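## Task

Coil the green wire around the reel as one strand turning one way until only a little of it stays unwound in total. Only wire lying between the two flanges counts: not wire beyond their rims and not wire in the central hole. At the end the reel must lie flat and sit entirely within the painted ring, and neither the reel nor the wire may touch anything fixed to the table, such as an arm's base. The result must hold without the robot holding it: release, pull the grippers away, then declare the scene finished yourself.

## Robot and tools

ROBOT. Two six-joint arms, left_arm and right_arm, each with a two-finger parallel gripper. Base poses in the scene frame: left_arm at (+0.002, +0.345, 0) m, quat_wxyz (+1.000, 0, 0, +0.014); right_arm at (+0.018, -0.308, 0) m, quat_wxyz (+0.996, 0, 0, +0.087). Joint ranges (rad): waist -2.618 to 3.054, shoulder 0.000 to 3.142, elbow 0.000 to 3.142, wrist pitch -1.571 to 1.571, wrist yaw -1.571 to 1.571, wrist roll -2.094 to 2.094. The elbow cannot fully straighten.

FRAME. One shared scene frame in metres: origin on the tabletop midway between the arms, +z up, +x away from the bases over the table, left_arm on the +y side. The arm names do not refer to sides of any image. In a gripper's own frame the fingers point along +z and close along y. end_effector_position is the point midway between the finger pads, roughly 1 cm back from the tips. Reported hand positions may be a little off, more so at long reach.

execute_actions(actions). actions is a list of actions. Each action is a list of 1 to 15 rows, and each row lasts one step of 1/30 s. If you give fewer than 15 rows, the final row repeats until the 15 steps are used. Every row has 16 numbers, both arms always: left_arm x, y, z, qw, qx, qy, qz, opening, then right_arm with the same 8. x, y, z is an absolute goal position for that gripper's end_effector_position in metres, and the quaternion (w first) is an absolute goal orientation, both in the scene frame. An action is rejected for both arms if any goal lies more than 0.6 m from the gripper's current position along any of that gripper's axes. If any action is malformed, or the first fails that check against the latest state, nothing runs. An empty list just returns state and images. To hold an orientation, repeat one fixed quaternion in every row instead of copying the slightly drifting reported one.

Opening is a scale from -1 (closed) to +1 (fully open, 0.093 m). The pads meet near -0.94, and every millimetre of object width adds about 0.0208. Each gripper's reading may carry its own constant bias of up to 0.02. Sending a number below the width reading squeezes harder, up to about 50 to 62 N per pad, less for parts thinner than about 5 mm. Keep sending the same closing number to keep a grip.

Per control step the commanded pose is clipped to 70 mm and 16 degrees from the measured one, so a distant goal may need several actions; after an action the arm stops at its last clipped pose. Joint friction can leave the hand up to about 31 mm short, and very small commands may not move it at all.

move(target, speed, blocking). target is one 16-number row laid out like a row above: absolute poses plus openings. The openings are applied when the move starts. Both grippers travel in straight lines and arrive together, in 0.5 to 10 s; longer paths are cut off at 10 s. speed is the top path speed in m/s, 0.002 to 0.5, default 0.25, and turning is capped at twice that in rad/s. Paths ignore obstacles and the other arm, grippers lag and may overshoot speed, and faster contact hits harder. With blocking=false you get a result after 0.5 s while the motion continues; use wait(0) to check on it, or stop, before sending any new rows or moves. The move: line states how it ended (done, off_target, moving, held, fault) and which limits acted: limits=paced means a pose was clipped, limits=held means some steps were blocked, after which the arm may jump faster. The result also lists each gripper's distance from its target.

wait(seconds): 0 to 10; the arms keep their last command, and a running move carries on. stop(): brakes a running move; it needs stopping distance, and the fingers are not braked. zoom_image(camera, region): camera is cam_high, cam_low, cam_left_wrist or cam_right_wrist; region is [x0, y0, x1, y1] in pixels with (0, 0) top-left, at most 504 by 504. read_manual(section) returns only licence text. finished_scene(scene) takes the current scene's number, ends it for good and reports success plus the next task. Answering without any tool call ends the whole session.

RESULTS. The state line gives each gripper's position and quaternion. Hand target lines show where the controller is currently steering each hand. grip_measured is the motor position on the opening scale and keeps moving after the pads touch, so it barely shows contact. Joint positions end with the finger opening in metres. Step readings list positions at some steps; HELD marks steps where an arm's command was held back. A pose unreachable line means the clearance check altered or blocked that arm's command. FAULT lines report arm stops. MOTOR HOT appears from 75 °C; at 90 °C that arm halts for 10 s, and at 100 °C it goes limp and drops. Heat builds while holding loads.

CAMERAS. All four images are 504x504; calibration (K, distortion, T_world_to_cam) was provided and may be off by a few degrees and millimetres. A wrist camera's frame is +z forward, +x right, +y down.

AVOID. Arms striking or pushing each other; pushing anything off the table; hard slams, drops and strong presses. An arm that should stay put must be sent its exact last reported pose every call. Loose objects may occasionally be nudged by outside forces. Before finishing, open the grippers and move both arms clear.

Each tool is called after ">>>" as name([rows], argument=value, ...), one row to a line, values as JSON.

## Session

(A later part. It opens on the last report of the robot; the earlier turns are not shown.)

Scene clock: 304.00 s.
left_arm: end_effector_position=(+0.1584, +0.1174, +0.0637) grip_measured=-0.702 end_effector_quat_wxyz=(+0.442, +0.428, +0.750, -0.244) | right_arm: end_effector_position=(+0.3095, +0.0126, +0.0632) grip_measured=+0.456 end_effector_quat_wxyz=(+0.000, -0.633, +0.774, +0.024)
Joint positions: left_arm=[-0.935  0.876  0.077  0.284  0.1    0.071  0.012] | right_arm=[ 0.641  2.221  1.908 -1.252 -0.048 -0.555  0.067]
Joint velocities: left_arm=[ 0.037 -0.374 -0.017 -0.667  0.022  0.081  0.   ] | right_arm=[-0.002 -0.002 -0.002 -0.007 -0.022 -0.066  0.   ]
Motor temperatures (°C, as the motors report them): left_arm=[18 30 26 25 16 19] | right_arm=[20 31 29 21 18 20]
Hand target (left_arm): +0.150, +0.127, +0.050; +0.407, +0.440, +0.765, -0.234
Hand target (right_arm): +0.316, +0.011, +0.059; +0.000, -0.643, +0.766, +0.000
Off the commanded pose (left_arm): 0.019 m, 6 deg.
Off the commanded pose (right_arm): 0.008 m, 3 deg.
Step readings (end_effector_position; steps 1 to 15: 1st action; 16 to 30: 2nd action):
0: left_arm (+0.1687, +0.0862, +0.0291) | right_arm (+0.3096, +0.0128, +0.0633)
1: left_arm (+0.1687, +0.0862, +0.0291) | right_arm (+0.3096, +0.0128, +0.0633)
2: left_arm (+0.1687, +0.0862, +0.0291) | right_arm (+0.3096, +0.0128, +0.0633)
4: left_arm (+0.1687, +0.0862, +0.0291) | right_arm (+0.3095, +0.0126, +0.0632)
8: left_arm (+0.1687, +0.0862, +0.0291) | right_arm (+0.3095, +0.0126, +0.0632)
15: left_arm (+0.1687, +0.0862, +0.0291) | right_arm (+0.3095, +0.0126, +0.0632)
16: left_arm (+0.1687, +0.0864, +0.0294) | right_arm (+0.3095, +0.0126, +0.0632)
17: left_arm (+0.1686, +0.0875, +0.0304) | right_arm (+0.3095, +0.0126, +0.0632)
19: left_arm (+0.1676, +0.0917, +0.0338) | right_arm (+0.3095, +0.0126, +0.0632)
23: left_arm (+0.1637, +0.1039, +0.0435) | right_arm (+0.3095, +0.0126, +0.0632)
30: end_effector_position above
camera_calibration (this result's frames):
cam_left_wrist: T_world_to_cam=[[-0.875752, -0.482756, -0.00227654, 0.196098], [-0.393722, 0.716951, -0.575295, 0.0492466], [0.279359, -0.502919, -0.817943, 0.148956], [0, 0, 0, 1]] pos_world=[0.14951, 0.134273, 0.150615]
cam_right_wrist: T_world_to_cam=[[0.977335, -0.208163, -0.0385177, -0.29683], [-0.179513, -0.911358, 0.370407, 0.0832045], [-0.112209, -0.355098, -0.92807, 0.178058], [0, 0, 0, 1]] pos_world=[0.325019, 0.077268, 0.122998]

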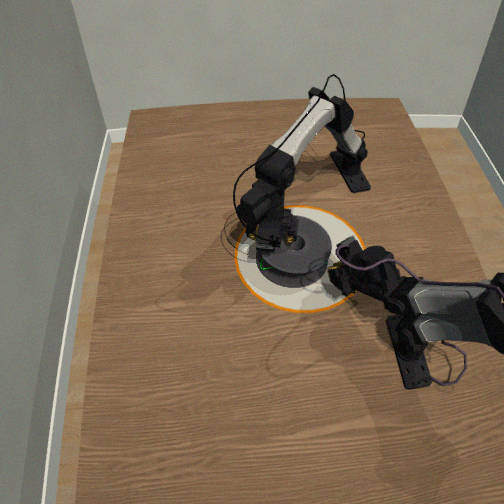

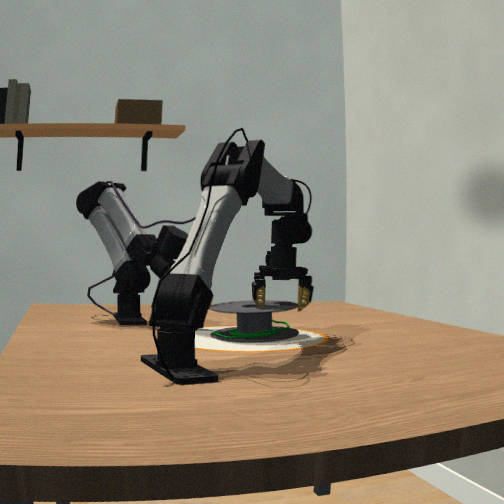

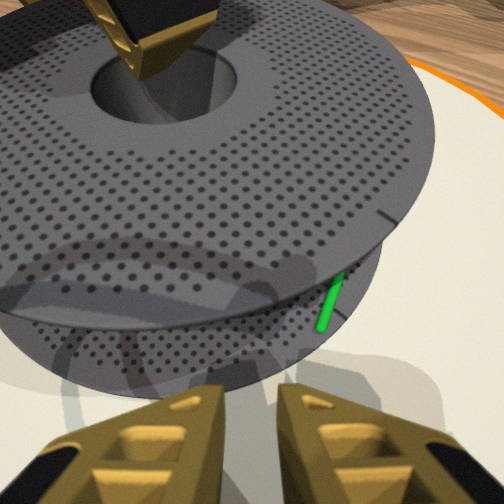

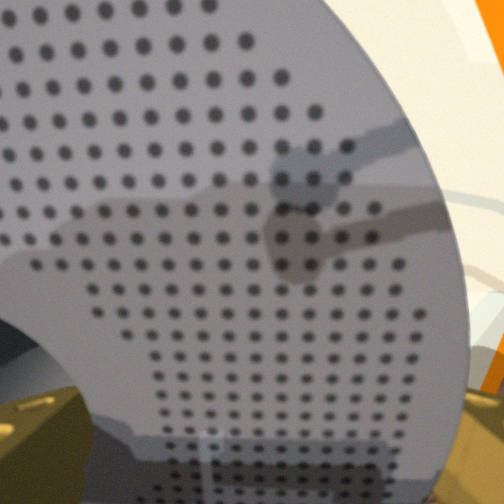

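>>> move(target=[0.148,0.135,0.10,0.3998,0.4435,0.7682,-0.2309,-0.7,0.292,0.006,0.059,0,-0.6428,0.766,0,0.2], speed=0.03)

Scene clock: 307.43 s.
left_arm: end_effector_position=(+0.1473, +0.1358, +0.0874) grip_measured=-0.702 end_effector_quat_wxyz=(+0.388, +0.445, +0.776, -0.224) | right_arm: end_effector_position=(+0.2922, +0.0070, +0.0622) grip_measured=+0.456 end_effector_quat_wxyz=(-0.008, -0.637, +0.771, +0.019)
Joint positions: left_arm=[-0.901  0.67   0.252 -0.231  0.136  0.099  0.012] | right_arm=[ 0.666  2.17   1.823 -1.233 -0.039 -0.542  0.067]
Joint velocities: left_arm=[-0.002 -0.027 -0.032 -0.007  0.007  0.037 -0.001] | right_arm=[-0.007  0.012  0.007 -0.007  0.007 -0.037  0.   ]
Motor temperatures (°C, as the motors report them): left_arm=[18 29 26 25 16 19] | right_arm=[20 32 28 21 18 20]
Hand target (left_arm): +0.149, +0.134, +0.099; +0.400, +0.443, +0.768, -0.231
Hand target (right_arm): +0.292, +0.006, +0.059; -0.001, -0.643, +0.766, -0.000
Off the commanded pose (left_arm): 0.013 m, 2 deg.
Off the commanded pose (right_arm): 0.003 m, 2 deg.
move: off_target (left_arm)
camera_calibration (this result's frames):
cam_left_wrist: T_world_to_cam=[[-0.880639, -0.473456, 0.0177348, 0.193061], [-0.426506, 0.775899, -0.464836, 0.032493], [0.206319, -0.416917, -0.885219, 0.185568], [0, 0, 0, 1]] pos_world=[0.14559, 0.143561, 0.175948]
cam_right_wrist: T_world_to_cam=[[0.979304, -0.198402, -0.0400113, -0.281672], [-0.167767, -0.906313, 0.38788, 0.0708556], [-0.113219, -0.373139, -0.920841, 0.17315], [0, 0, 0, 1]] pos_world=[0.307334, 0.072942, 0.12069]

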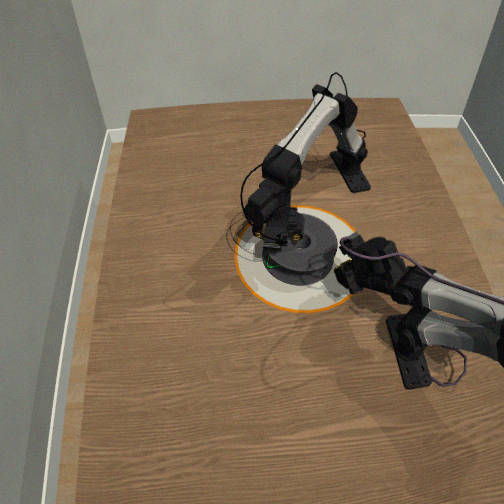

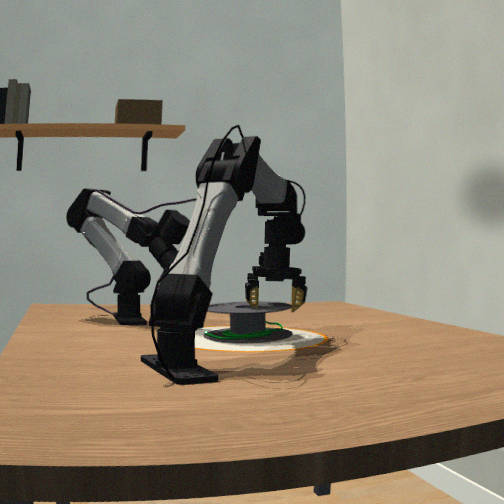

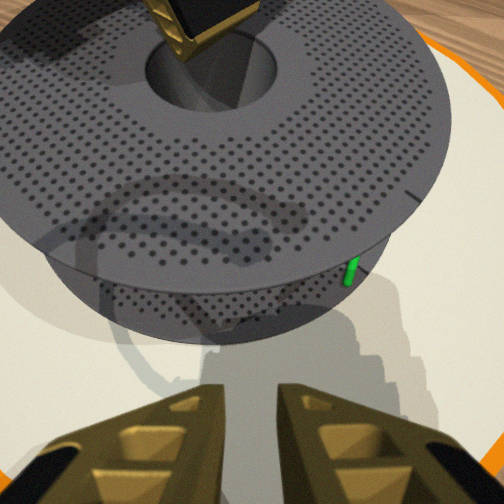

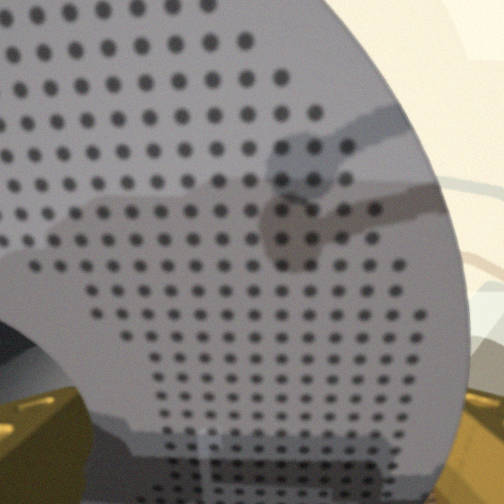

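>>> execute_actions([
  [[0.148,0.16,0.12,0.3998,0.4435,0.7682,-0.2309,-0.7,0.292,0.006,0.059,0,-0.6428,0.766,0,1]],
  [[0.15,0.20,0.14,0.3998,0.4435,0.7682,-0.2309,-0.7,0.292,0.006,0.075,0,-0.6428,0.766,0,1],[0.15,0.20,0.14,0.3998,0.4435,0.7682,-0.2309,-0.7,0.292,0.006,0.075,0,-0.6428,0.766,0,1],[0.15,0.20,0.14,0.3998,0.4435,0.7682,-0.2309,-0.7,0.292,0.006,0.09,0,-0.6428,0.766,0,1],[0.15,0.20,0.14,0.3998,0.4435,0.7682,-0.2309,-0.7,0.292,0.006,0.09,0,-0.6428,0.766,0,1],[0.15,0.20,0.14,0.3998,0.4435,0.7682,-0.2309,-0.7,0.292,0.006,0.105,0,-0.6428,0.766,0,1],[0.15,0.20,0.14,0.3998,0.4435,0.7682,-0.2309,-0.7,0.292,0.006,0.105,0,-0.6428,0.766,0,1],[0.15,0.20,0.14,0.3998,0.4435,0.7682,-0.2309,-0.7,0.292,0.006,0.12,0,-0.6428,0.766,0,1],[0.15,0.20,0.14,0.3998,0.4435,0.7682,-0.2309,-0.7,0.292,0.006,0.12,0,-0.6428,0.766,0,1],[0.15,0.20,0.14,0.3998,0.4435,0.7682,-0.2309,-0.7,0.292,0.006,0.135,0,-0.6428,0.766,0,1]],
])

>>> move(target=[0.17,0.28,0.16,0.3998,0.4435,0.7682,-0.2309,-0.7,0.27,-0.22,0.17,0,-0.2588,0.9659,0,1], speed=0.25)

Scene clock: 309.37 s.
left_arm: end_effector_position=(+0.1581, +0.2013, +0.1349) grip_measured=-0.702 end_effector_quat_wxyz=(+0.406, +0.426, +0.778, -0.218) | right_arm: end_effector_position=(+0.3032, +0.0158, +0.1361) grip_measured=+0.990 end_effector_quat_wxyz=(+0.031, -0.638, +0.769, +0.011)
Joint positions: left_arm=[-0.361  0.455  0.42  -0.691  0.524  0.428  0.012] | right_arm=[ 0.671  2.162  2.103 -1.446 -0.012 -0.541  0.093]
Joint velocities: left_arm=[ 0.09  -0.007  0.002 -0.212  0.242  0.212  0.   ] | right_arm=[-0.002 -0.007  0.071 -0.315  0.007  0.037 -0.   ]
Motor temperatures (°C, as the motors report them): left_arm=[18 29 27 25 16 19] | right_arm=[20 33 28 21 18 20]
Hand target (left_arm): +0.151, +0.199, +0.140; +0.402, +0.441, +0.768, -0.230
Hand target (right_arm): +0.294, +0.007, +0.136; +0.002, -0.643, +0.766, +0.000
Off the commanded pose (left_arm): 0.010 m, 3 deg.
Off the commanded pose (right_arm): 0.015 m, 4 deg.
Step readings (end_effector_position; steps 1 to 15: 1st action; 16 to 30: 2nd action):
0: left_arm (+0.1471, +0.1359, +0.0871) | right_arm (+0.2922, +0.0070, +0.0622)
1: left_arm (+0.1474, +0.1384, +0.0884) | right_arm (+0.2923, +0.0071, +0.0622)
2: left_arm (+0.1509, +0.1437, +0.0924) | right_arm (+0.2936, +0.0076, +0.0622)
4: left_arm (+0.1579, +0.1508, +0.1058) | right_arm (+0.2945, +0.0078, +0.0621)
8: left_arm (+0.1594, +0.1551, +0.1208) | right_arm (+0.2951, +0.0081, +0.0621)
15: left_arm (+0.1514, +0.1586, +0.1119) | right_arm (+0.2959, +0.0079, +0.0621)
16: left_arm (+0.1517, +0.1626, +0.1125) | right_arm (+0.2956, +0.0075, +0.0621)
17: left_arm (+0.1571, +0.1721, +0.1156) | right_arm (+0.2949, +0.0067, +0.0621)
19: left_arm (+0.1669, +0.1873, +0.1278) | right_arm (+0.2937, +0.0053, +0.0669)
23: left_arm (+0.1702, +0.1994, +0.1415) | right_arm (+0.2988, +0.0108, +0.0947)
30: end_effector_position above
camera_calibration (this result's frames):
cam_left_wrist: T_world_to_cam=[[-0.858915, -0.512075, 0.00660619, 0.238626], [-0.44909, 0.746943, -0.4903, 0.0211778], [0.246136, -0.424093, -0.871529, 0.246016], [0, 0, 0, 1]] pos_world=[0.153917, 0.21071, 0.223217]
cam_right_wrist: T_world_to_cam=[[0.980574, -0.195022, 0.0210103, -0.296509], [-0.190429, -0.920808, 0.340367, 0.0655427], [-0.0470328, -0.337756, -0.940058, 0.227667], [0, 0, 0, 1]] pos_world=[0.313938, 0.0794223, 0.197941]

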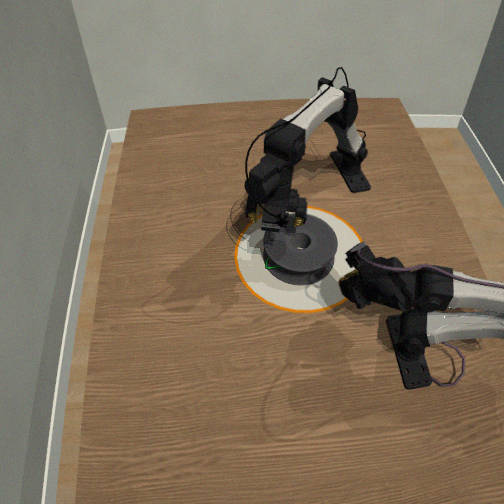

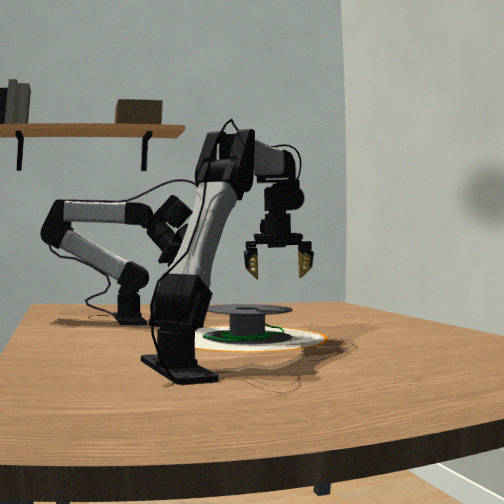

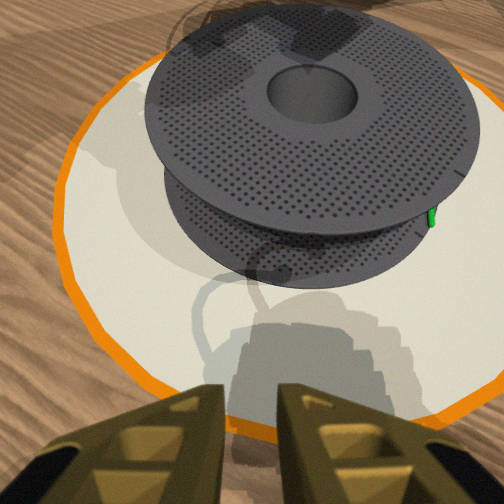

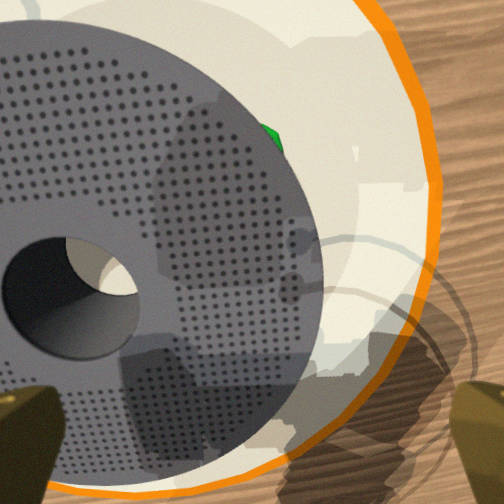

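Scene clock: 311.67 s.
left_arm: end_effector_position=(+0.1701, +0.2778, +0.1571) grip_measured=-0.702 end_effector_quat_wxyz=(+0.402, +0.445, +0.769, -0.221) | right_arm: end_effector_position=(+0.2789, -0.2139, +0.1752) grip_measured=+0.990 end_effector_quat_wxyz=(+0.010, -0.264, +0.964, +0.007)
Joint positions: left_arm=[ 0.456  0.876  0.683 -1.293  0.951  1.489  0.012] | right_arm=[ 0.165  1.581  1.5   -1.468 -0.012 -0.196  0.093]
Joint velocities: left_arm=[ 0.002 -0.002  0.002 -0.022 -0.037 -0.007  0.   ] | right_arm=[ 0.017  0.007 -0.002  0.007 -0.037  0.095  0.001]
Motor temperatures (°C, as the motors report them): left_arm=[18 29 27 25 16 19] | right_arm=[20 33 28 21 18 20]
Hand target (left_arm): +0.172, +0.278, +0.162; +0.404, +0.440, +0.768, -0.229
Hand target (right_arm): +0.270, -0.218, +0.173; -0.001, -0.258, +0.966, +0.010
Off the commanded pose (left_arm): 0.004 m, 1 deg.
Off the commanded pose (right_arm): 0.012 m, 2 deg.
move: off_target (right_arm)
camera_calibration (this result's frames):
cam_left_wrist: T_world_to_cam=[[-0.880185, -0.474605, -0.00496343, 0.282911], [-0.412723, 0.770502, -0.485785, -0.0331152], [0.23438, -0.425532, -0.874064, 0.297686], [0, 0, 0, 1]] pos_world=[0.165575, 0.286461, 0.245514]
cam_right_wrist: T_world_to_cam=[[0.501207, -0.865276, -0.00943868, -0.322611], [-0.799766, -0.46737, 0.376749, 0.096648], [-0.330403, -0.18128, -0.926267, 0.295776], [0, 0, 0, 1]] pos_world=[0.336716, -0.180359, 0.234511]

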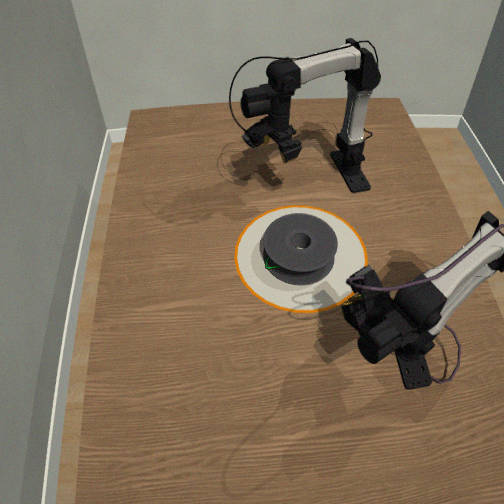

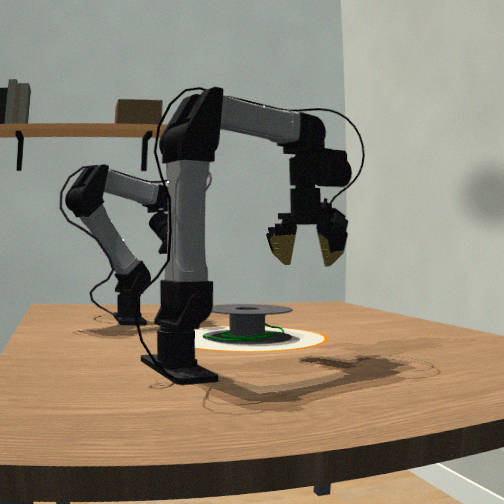

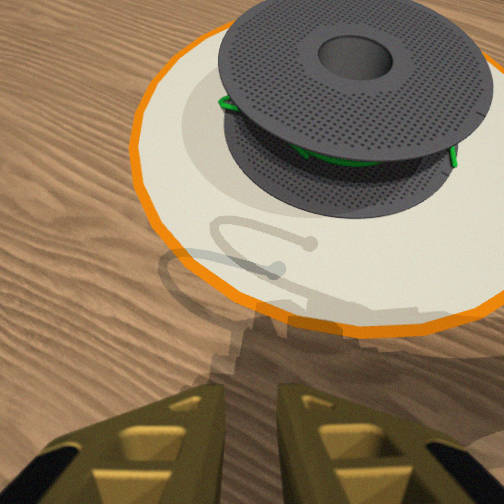

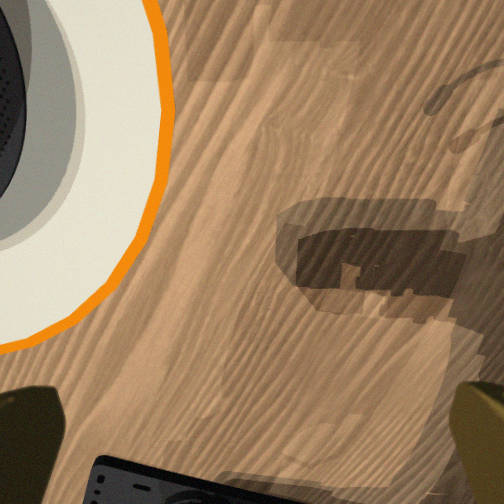

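>>> zoom_image(camera="cam_left_wrist", region=[190,40,504,230])

>>> zoom_image(camera="cam_high", region=[230,200,370,320])

Region (190, 40, 504, 230) of cam_left_wrist's 504x504 image, scaled by 1.605, with more detail than that image has; it fills the top 305 rows of this view, and the rest is white.

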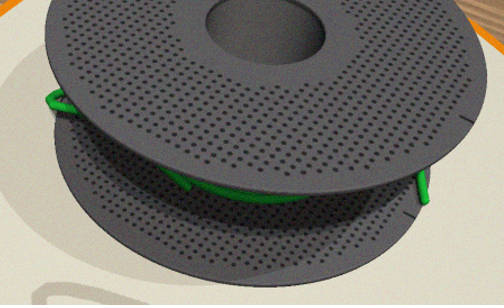

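Region (230, 200, 370, 320) of cam_high's 504x504 image, scaled by 3.600, with more detail than that image has; it fills the top 432 rows of this view, and the rest is white.

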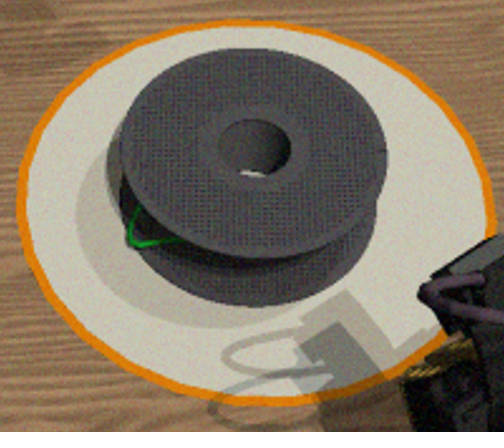

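>>> zoom_image(camera="cam_low", region=[190,290,330,360])

Region (190, 290, 330, 360) of cam_low's 504x504 image, scaled by 3.600, with more detail than that image has.

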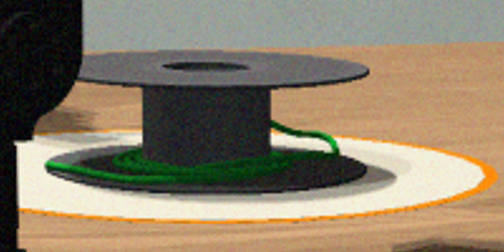

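>>> move(target=[0.345,0.105,0.08,0.3265,0.6272,0.6272,-0.3265,-1,0.27,-0.22,0.17,0,-0.2588,0.9659,0,1], speed=0.25)

Scene clock: 325.43 s.
left_arm: end_effector_position=(+0.3357, +0.1081, +0.0810) grip_measured=-0.999 end_effector_quat_wxyz=(+0.318, +0.623, +0.634, -0.330) | right_arm: end_effector_position=(+0.2751, -0.2152, +0.1704) grip_measured=+0.990 end_effector_quat_wxyz=(+0.001, -0.263, +0.965, +0.006)
Joint positions: left_arm=[-0.316  1.877  1.152 -0.478  0.9    1.084  0.   ] | right_arm=[ 0.165  1.581  1.481 -1.469 -0.012 -0.193  0.093]
Joint velocities: left_arm=[ 0.007 -0.012 -0.007 -0.007  0.051 -0.037  0.   ] | right_arm=[-0.007  0.007 -0.002 -0.037  0.022 -0.066 -0.002]
Motor temperatures (°C, as the motors report them): left_arm=[18 27 28 23 17 19] | right_arm=[20 32 27 21 18 20]
Hand target (left_arm): +0.340, +0.104, +0.082; +0.323, +0.627, +0.628, -0.328
Hand target (right_arm): +0.270, -0.220, +0.170; -0.001, -0.259, +0.966, +0.000
Off the commanded pose (left_arm): 0.010 m, 1 deg.
Off the commanded pose (right_arm): 0.007 m, 1 deg.
move: done
camera_calibration (this result's frames):
cam_left_wrist: T_world_to_cam=[[-0.99885, 0.0290496, 0.0381515, 0.329705], [0.00689149, 0.874319, -0.485303, -0.023083], [-0.0474544, -0.484482, -0.873513, 0.221039], [0, 0, 0, 1]] pos_world=[0.339974, 0.117694, 0.1693]
cam_right_wrist: T_world_to_cam=[[0.498027, -0.867064, -0.0130503, -0.320812], [-0.794266, -0.462149, 0.394411, 0.0914268], [-0.348011, -0.186062, -0.918841, 0.292381], [0, 0, 0, 1]] pos_world=[0.334142, -0.181511, 0.228405]

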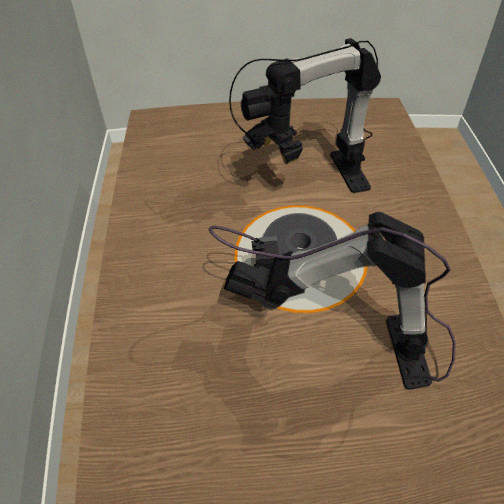

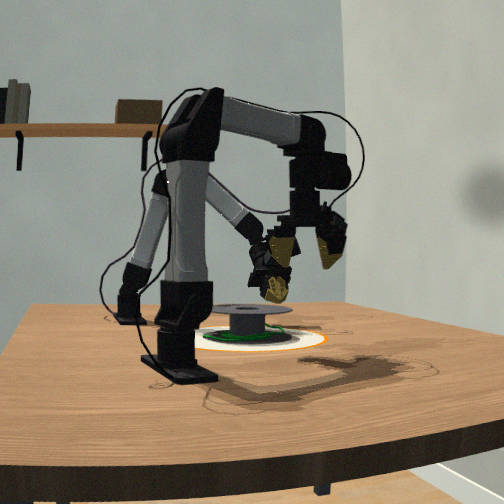

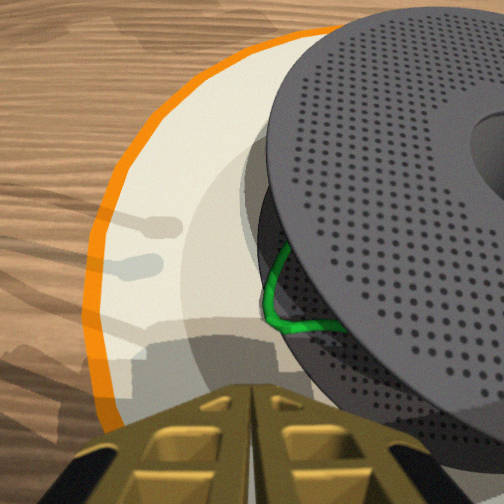

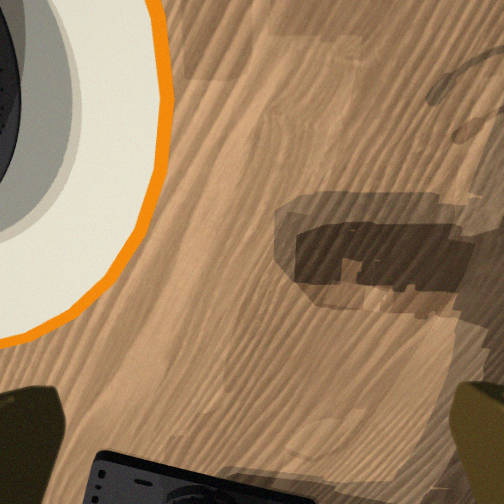

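>>> execute_actions([
  [[0.350,0.100,0.072,0.3265,0.6272,0.6272,-0.3265,-1,0.27,-0.22,0.17,0,-0.2588,0.9659,0,1],[0.351,0.097,0.066,0.3265,0.6272,0.6272,-0.3265,-1,0.27,-0.22,0.17,0,-0.2588,0.9659,0,1],[0.352,0.094,0.060,0.3265,0.6272,0.6272,-0.3265,-1,0.27,-0.22,0.17,0,-0.2588,0.9659,0,1],[0.352,0.091,0.054,0.3265,0.6272,0.6272,-0.3265,-1,0.27,-0.22,0.17,0,-0.2588,0.9659,0,1],[0.352,0.088,0.048,0.3265,0.6272,0.6272,-0.3265,-1,0.27,-0.22,0.17,0,-0.2588,0.9659,0,1],[0.352,0.085,0.042,0.3265,0.6272,0.6272,-0.3265,-1,0.27,-0.22,0.17,0,-0.2588,0.9659,0,1],[0.352,0.082,0.036,0.3265,0.6272,0.6272,-0.3265,-1,0.27,-0.22,0.17,0,-0.2588,0.9659,0,1],[0.352,0.080,0.030,0.3265,0.6272,0.6272,-0.3265,-1,0.27,-0.22,0.17,0,-0.2588,0.9659,0,1]],
  [[0.352,0.080,0.028,0.3265,0.6272,0.6272,-0.3265,-1,0.27,-0.22,0.17,0,-0.2588,0.9659,0,1]],
])

Scene clock: 329.27 s.
left_arm: end_effector_position=(+0.3541, +0.0794, +0.0379) grip_measured=-0.999 end_effector_quat_wxyz=(+0.332, +0.629, +0.622, -0.328) | right_arm: end_effector_position=(+0.2751, -0.2152, +0.1704) grip_measured=+0.990 end_effector_quat_wxyz=(+0.001, -0.263, +0.965, +0.006)
Joint positions: left_arm=[-0.372  2.035  1.157 -0.233  0.889  1.014  0.   ] | right_arm=[ 0.165  1.581  1.481 -1.469 -0.012 -0.193  0.093]
Joint velocities: left_arm=[-0.007  0.022 -0.012  0.081 -0.007 -0.022  0.   ] | right_arm=[ 0.002  0.007 -0.012  0.022 -0.051  0.022 -0.001]
Motor temperatures (°C, as the motors report them): left_arm=[18 28 28 23 17 19] | right_arm=[20 32 27 21 18 20]
Hand target (left_arm): +0.352, +0.080, +0.028; +0.326, +0.628, +0.627, -0.326
Hand target (right_arm): +0.270, -0.220, +0.170; -0.000, -0.259, +0.966, +0.000
Off the commanded pose (left_arm): 0.010 m, 1 deg.
Off the commanded pose (right_arm): 0.007 m, 1 deg.
Step readings (end_effector_position; steps 1 to 15: 1st action; 16 to 30: 2nd action):
0: left_arm (+0.3357, +0.1081, +0.0810) | right_arm (+0.2751, -0.2152, +0.1704)
1: left_arm (+0.3365, +0.1078, +0.0803) | right_arm (+0.2751, -0.2152, +0.1704)
2: left_arm (+0.3391, +0.1068, +0.0787) | right_arm (+0.2751, -0.2152, +0.1704)
4: left_arm (+0.3430, +0.1033, +0.0711) | right_arm (+0.2751, -0.2152, +0.1704)
8: left_arm (+0.3448, +0.0910, +0.0485) | right_arm (+0.2751, -0.2152, +0.1704)
15: left_arm (+0.3477, +0.0816, +0.0348) | right_arm (+0.2751, -0.2152, +0.1704)
16: left_arm (+0.3489, +0.0812, +0.0354) | right_arm (+0.2751, -0.2152, +0.1704)
17: left_arm (+0.3499, +0.0808, +0.0359) | right_arm (+0.2751, -0.2152, +0.1704)
19: left_arm (+0.3515, +0.0803, +0.0367) | right_arm (+0.2751, -0.2152, +0.1704)
23: left_arm (+0.3532, +0.0797, +0.0375) | right_arm (+0.2751, -0.2152, +0.1704)
30: end_effector_position above
camera_calibration (this result's frames):
cam_left_wrist: T_world_to_cam=[[-0.999139, 0.041224, 0.00469521, 0.350895], [0.0333237, 0.864735, -0.501122, -0.027065], [-0.0247184, -0.500534, -0.865364, 0.163323], [0, 0, 0, 1]] pos_world=[0.355532, 0.0906875, 0.126123]
cam_right_wrist: T_world_to_cam=[[0.498027, -0.867064, -0.0130503, -0.320812], [-0.794266, -0.462149, 0.394411, 0.0914268], [-0.348011, -0.186062, -0.918841, 0.292381], [0, 0, 0, 1]] pos_world=[0.334142, -0.181511, 0.228405]

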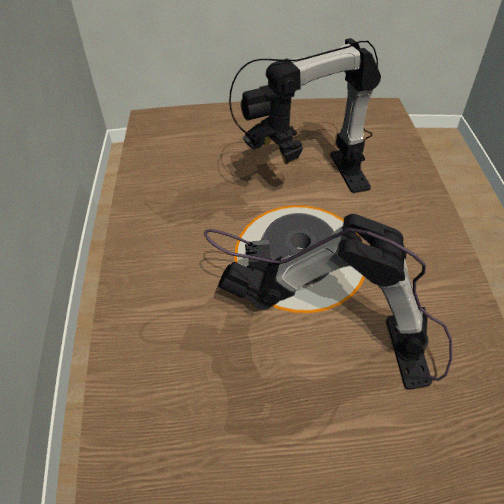

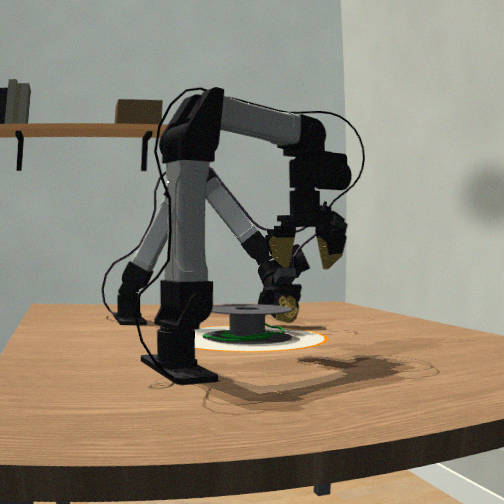

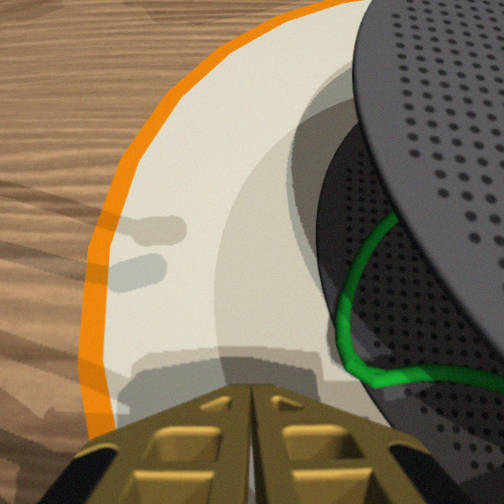

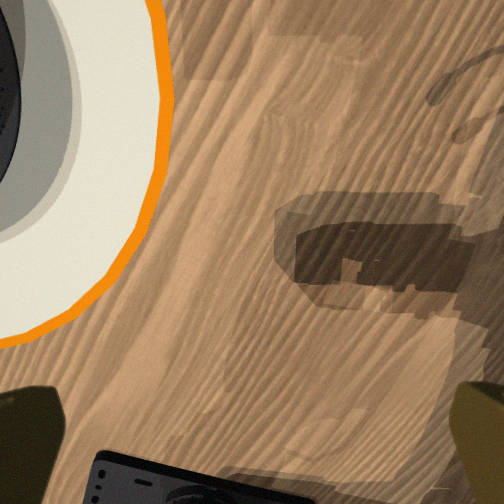

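>>> execute_actions([
  [[0.350,0.078,0.024,0.3265,0.6272,0.6272,-0.3265,-1,0.27,-0.22,0.17,0,-0.2588,0.9659,0,1],[0.349,0.077,0.022,0.3265,0.6272,0.6272,-0.3265,-1,0.27,-0.22,0.17,0,-0.2588,0.9659,0,1],[0.348,0.076,0.021,0.3265,0.6272,0.6272,-0.3265,-1,0.27,-0.22,0.17,0,-0.2588,0.9659,0,1],[0.346,0.075,0.020,0.3265,0.6272,0.6272,-0.3265,-1,0.27,-0.22,0.17,0,-0.2588,0.9659,0,1],[0.344,0.074,0.020,0.3265,0.6272,0.6272,-0.3265,-1,0.27,-0.22,0.17,0,-0.2588,0.9659,0,1],[0.342,0.073,0.020,0.3265,0.6272,0.6272,-0.3265,-1,0.27,-0.22,0.17,0,-0.2588,0.9659,0,1],[0.340,0.073,0.020,0.3265,0.6272,0.6272,-0.3265,-1,0.27,-0.22,0.17,0,-0.2588,0.9659,0,1]],
])

Scene clock: 331.20 s.
left_arm: end_effector_position=(+0.3397, +0.0742, +0.0244) grip_measured=-0.999 end_effector_quat_wxyz=(+0.324, +0.627, +0.626, -0.332) | right_arm: end_effector_position=(+0.2751, -0.2152, +0.1704) grip_measured=+0.990 end_effector_quat_wxyz=(+0.001, -0.263, +0.965, +0.006)
Joint positions: left_arm=[-0.399  2.035  1.091 -0.158  0.878  0.978  0.   ] | right_arm=[ 0.165  1.581  1.481 -1.469 -0.012 -0.193  0.093]
Joint velocities: left_arm=[-0.012 -0.007 -0.002  0.037 -0.095 -0.081  0.   ] | right_arm=[-0.007 -0.007  0.012  0.007  0.022 -0.022 -0.   ]
Motor temperatures (°C, as the motors report them): left_arm=[18 28 28 23 17 19] | right_arm=[20 32 27 21 18 20]
Hand target (left_arm): +0.340, +0.073, +0.020; +0.326, +0.628, +0.627, -0.327
Hand target (right_arm): +0.270, -0.220, +0.170; -0.000, -0.259, +0.966, +0.000
Off the commanded pose (left_arm): 0.005 m, 1 deg.
Off the commanded pose (right_arm): 0.007 m, 1 deg.
Step readings (end_effector_position):
0: left_arm (+0.3542, +0.0794, +0.0380) | right_arm (+0.2751, -0.2152, +0.1704)
1: left_arm (+0.3542, +0.0794, +0.0376) | right_arm (+0.2751, -0.2152, +0.1704)
2: left_arm (+0.3540, +0.0793, +0.0370) | right_arm (+0.2751, -0.2152, +0.1704)
4: left_arm (+0.3518, +0.0792, +0.0342) | right_arm (+0.2751, -0.2152, +0.1704)
8: left_arm (+0.3422, +0.0764, +0.0265) | right_arm (+0.2751, -0.2152, +0.1704)
15: end_effector_position above
camera_calibration (this result's frames):
cam_left_wrist: T_world_to_cam=[[-0.998845, 0.0423341, 0.022746, 0.33618], [0.0254796, 0.867807, -0.496248, -0.0265088], [-0.0407474, -0.495095, -0.867883, 0.153761], [0, 0, 0, 1]] pos_world=[0.342732, 0.0848987, 0.112645]
cam_right_wrist: T_world_to_cam=[[0.498027, -0.867064, -0.0130503, -0.320812], [-0.794266, -0.462149, 0.394411, 0.0914268], [-0.348011, -0.186062, -0.918841, 0.292381], [0, 0, 0, 1]] pos_world=[0.334142, -0.181511, 0.228405]

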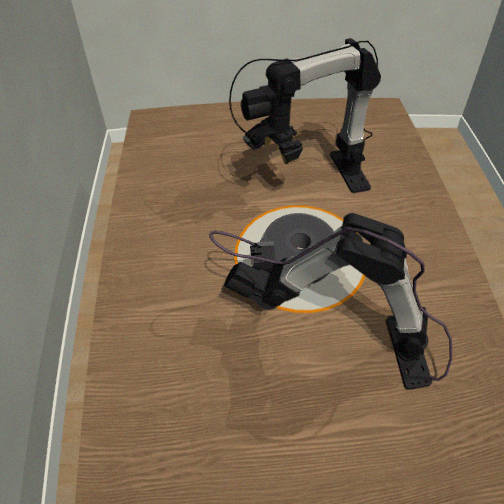

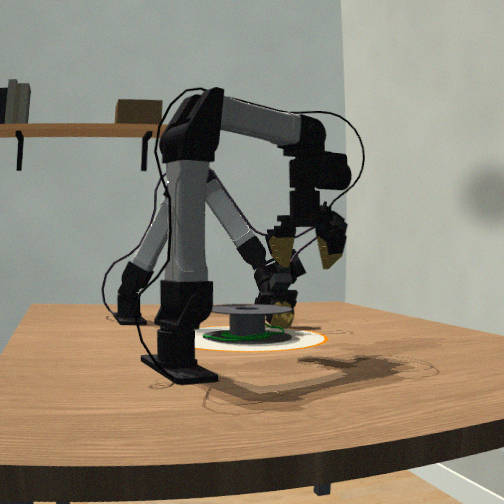

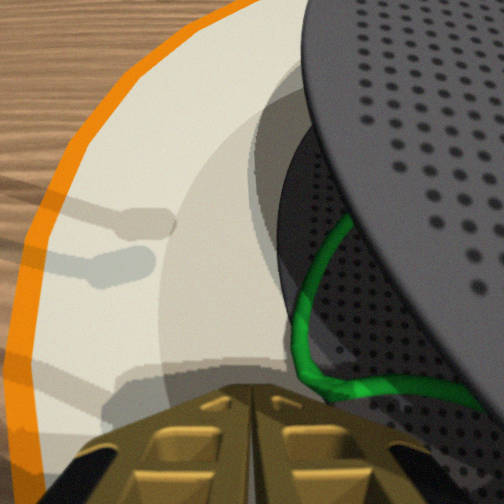

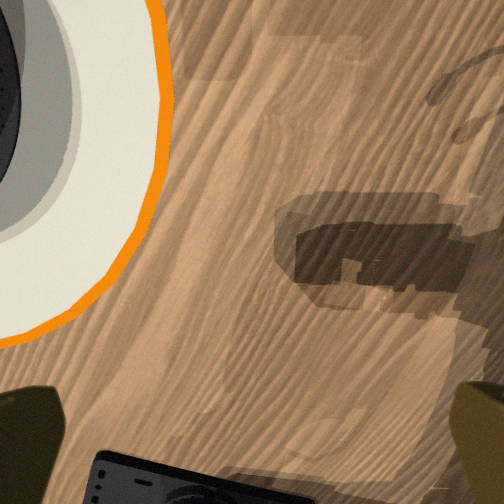

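>>> execute_actions([
  [[0.338,0.073,0.024,0.3265,0.6272,0.6272,-0.3265,-1,0.27,-0.22,0.17,0,-0.2588,0.9659,0,1],[0.336,0.073,0.026,0.3265,0.6272,0.6272,-0.3265,-1,0.27,-0.22,0.17,0,-0.2588,0.9659,0,1],[0.334,0.072,0.026,0.3265,0.6272,0.6272,-0.3265,-1,0.27,-0.22,0.17,0,-0.2588,0.9659,0,1],[0.332,0.072,0.026,0.3265,0.6272,0.6272,-0.3265,-1,0.27,-0.22,0.17,0,-0.2588,0.9659,0,1],[0.330,0.071,0.026,0.3265,0.6272,0.6272,-0.3265,-1,0.27,-0.22,0.17,0,-0.2588,0.9659,0,1],[0.328,0.071,0.026,0.3265,0.6272,0.6272,-0.3265,-1,0.27,-0.22,0.17,0,-0.2588,0.9659,0,1],[0.326,0.070,0.026,0.3265,0.6272,0.6272,-0.3265,-1,0.27,-0.22,0.17,0,-0.2588,0.9659,0,1],[0.324,0.070,0.026,0.3265,0.6272,0.6272,-0.3265,-1,0.27,-0.22,0.17,0,-0.2588,0.9659,0,1]],
])

Scene clock: 332.50 s.
left_arm: end_effector_position=(+0.3239, +0.0729, +0.0186) grip_measured=-0.999 end_effector_quat_wxyz=(+0.314, +0.624, +0.633, -0.334) | right_arm: end_effector_position=(+0.2751, -0.2152, +0.1704) grip_measured=+0.990 end_effector_quat_wxyz=(+0.001, -0.263, +0.965, +0.006)
Joint positions: left_arm=[-0.42   2.01   1.028 -0.119  0.864  0.945  0.   ] | right_arm=[ 0.165  1.581  1.481 -1.469 -0.012 -0.193  0.093]
Joint velocities: left_arm=[ 0.002  0.002 -0.012 -0.037 -0.022 -0.022  0.   ] | right_arm=[ 0.007 -0.017 -0.007  0.007 -0.037  0.125  0.001]
Motor temperatures (°C, as the motors report them): left_arm=[18 28 28 23 17 19] | right_arm=[20 32 27 21 18 20]
Hand target (left_arm): +0.324, +0.070, +0.026; +0.326, +0.628, +0.627, -0.327
Hand target (right_arm): +0.270, -0.220, +0.170; -0.000, -0.259, +0.966, +0.000
Off the commanded pose (left_arm): 0.008 m, 2 deg.
Off the commanded pose (right_arm): 0.007 m, 1 deg.
Step readings (end_effector_position):
0: left_arm (+0.3411, +0.0738, +0.0250) | right_arm (+0.2751, -0.2152, +0.1704)
1: left_arm (+0.3411, +0.0738, +0.0249) | right_arm (+0.2751, -0.2152, +0.1704)
2: left_arm (+0.3409, +0.0739, +0.0246) | right_arm (+0.2751, -0.2152, +0.1704)
4: left_arm (+0.3387, +0.0744, +0.0225) | right_arm (+0.2751, -0.2152, +0.1704)
8: left_arm (+0.3281, +0.0743, +0.0172) | right_arm (+0.2751, -0.2152, +0.1704)
15: end_effector_position above
camera_calibration (this result's frames):
cam_left_wrist: T_world_to_cam=[[-0.998279, 0.0378812, 0.0447638, 0.320386], [0.0113306, 0.873568, -0.486571, -0.0239084], [-0.0575361, -0.485226, -0.872494, 0.152231], [0, 0, 0, 1]] pos_world=[0.328864, 0.0826156, 0.106846]
cam_right_wrist: T_world_to_cam=[[0.498027, -0.867064, -0.0130503, -0.320812], [-0.794266, -0.462149, 0.394411, 0.0914268], [-0.348011, -0.186062, -0.918841, 0.292381], [0, 0, 0, 1]] pos_world=[0.334142, -0.181511, 0.228405]

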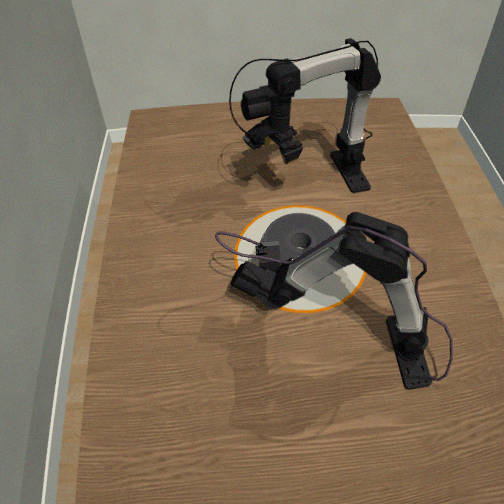

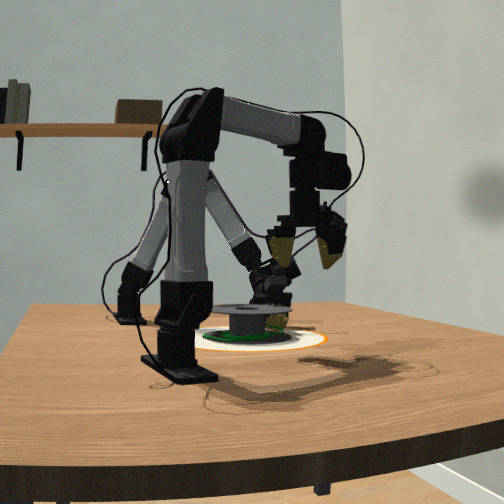

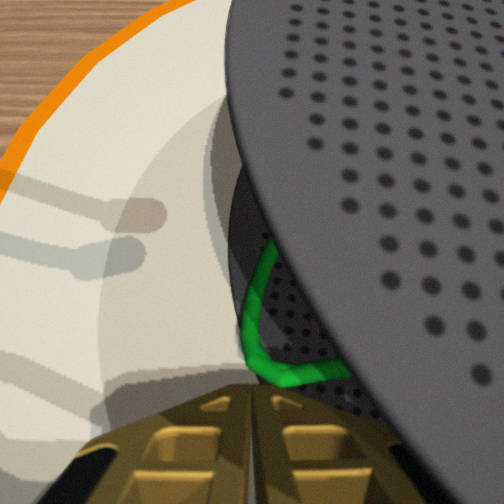

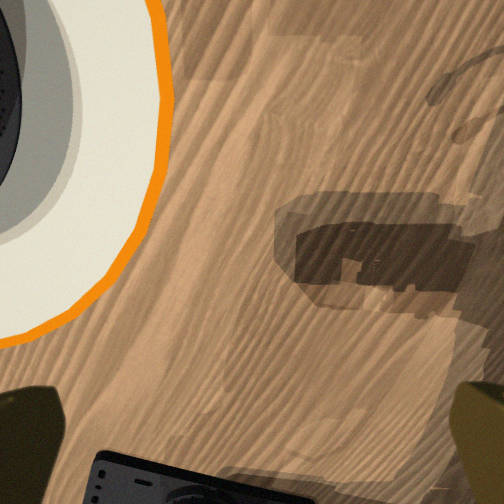

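>>> execute_actions([
  [[0.326,0.073,0.030,0.3265,0.6272,0.6272,-0.3265,-1,0.27,-0.22,0.17,0,-0.2588,0.9659,0,1],[0.326,0.073,0.033,0.3265,0.6272,0.6272,-0.3265,-1,0.27,-0.22,0.17,0,-0.2588,0.9659,0,1],[0.326,0.073,0.036,0.3265,0.6272,0.6272,-0.3265,-1,0.27,-0.22,0.17,0,-0.2588,0.9659,0,1]],
])

Scene clock: 333.60 s.
left_arm: end_effector_position=(+0.3248, +0.0735, +0.0239) grip_measured=-0.999 end_effector_quat_wxyz=(+0.317, +0.625, +0.633, -0.329) | right_arm: end_effector_position=(+0.2751, -0.2152, +0.1704) grip_measured=+0.990 end_effector_quat_wxyz=(+0.001, -0.263, +0.965, +0.006)
Joint positions: left_arm=[-0.42   1.991  1.027 -0.128  0.856  0.943  0.   ] | right_arm=[ 0.165  1.581  1.481 -1.469 -0.012 -0.193  0.093]
Joint velocities: left_arm=[ 0.002  0.007 -0.017  0.007 -0.051 -0.007  0.   ] | right_arm=[ 0.017 -0.007  0.002 -0.037  0.022 -0.037  0.   ]
Motor temperatures (°C, as the motors report them): left_arm=[18 29 28 23 17 19] | right_arm=[20 32 27 21 18 20]
Hand target (left_arm): +0.326, +0.073, +0.035; +0.326, +0.627, +0.627, -0.327
Hand target (right_arm): +0.270, -0.220, +0.170; -0.000, -0.259, +0.966, +0.000
Off the commanded pose (left_arm): 0.012 m, 1 deg.
Off the commanded pose (right_arm): 0.007 m, 1 deg.
Step readings (end_effector_position):
0: left_arm (+0.3241, +0.0729, +0.0185) | right_arm (+0.2751, -0.2152, +0.1704)
1: left_arm (+0.3241, +0.0729, +0.0185) | right_arm (+0.2751, -0.2152, +0.1704)
2: left_arm (+0.3242, +0.0729, +0.0189) | right_arm (+0.2751, -0.2152, +0.1704)
4: left_arm (+0.3242, +0.0733, +0.0207) | right_arm (+0.2751, -0.2152, +0.1704)
8: left_arm (+0.3249, +0.0734, +0.0239) | right_arm (+0.2751, -0.2152, +0.1704)
15: end_effector_position above
camera_calibration (this result's frames):
cam_left_wrist: T_world_to_cam=[[-0.998846, 0.0330042, 0.0349, 0.321761], [0.0120079, 0.875063, -0.483859, -0.0222514], [-0.0465091, -0.482882, -0.87445, 0.153494], [0, 0, 0, 1]] pos_world=[0.328796, 0.0829712, 0.112227]
cam_right_wrist: T_world_to_cam=[[0.498027, -0.867064, -0.0130503, -0.320812], [-0.794266, -0.462149, 0.394411, 0.0914268], [-0.348011, -0.186062, -0.918841, 0.292381], [0, 0, 0, 1]] pos_world=[0.334142, -0.181511, 0.228405]

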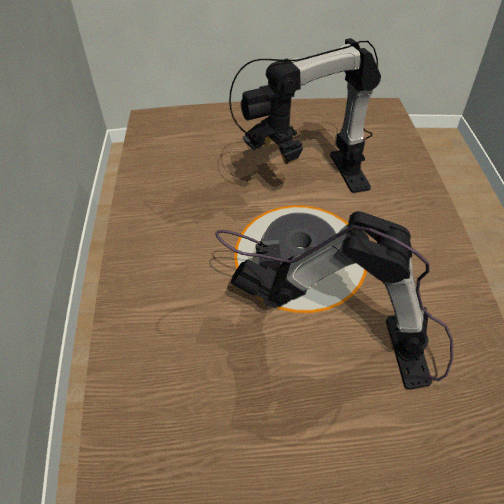

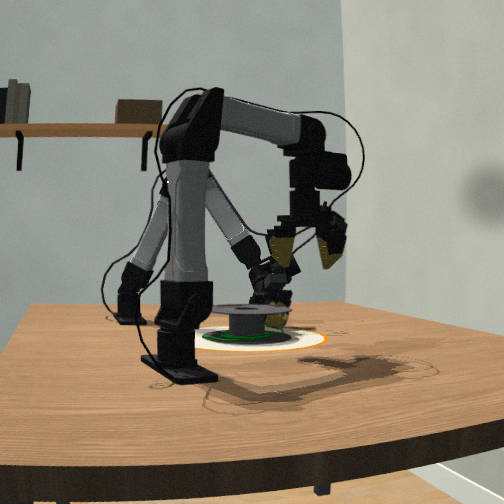

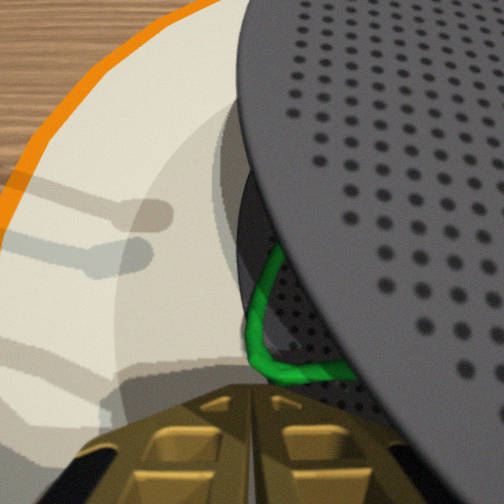

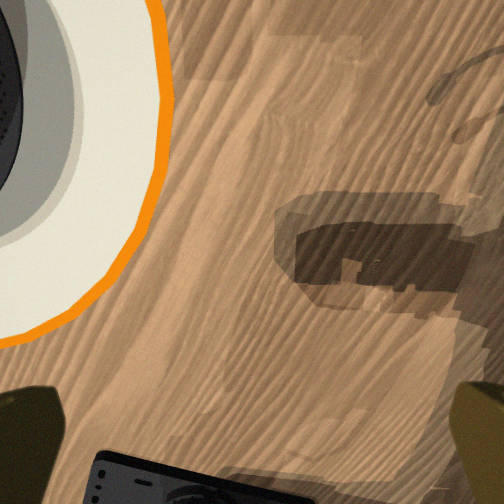

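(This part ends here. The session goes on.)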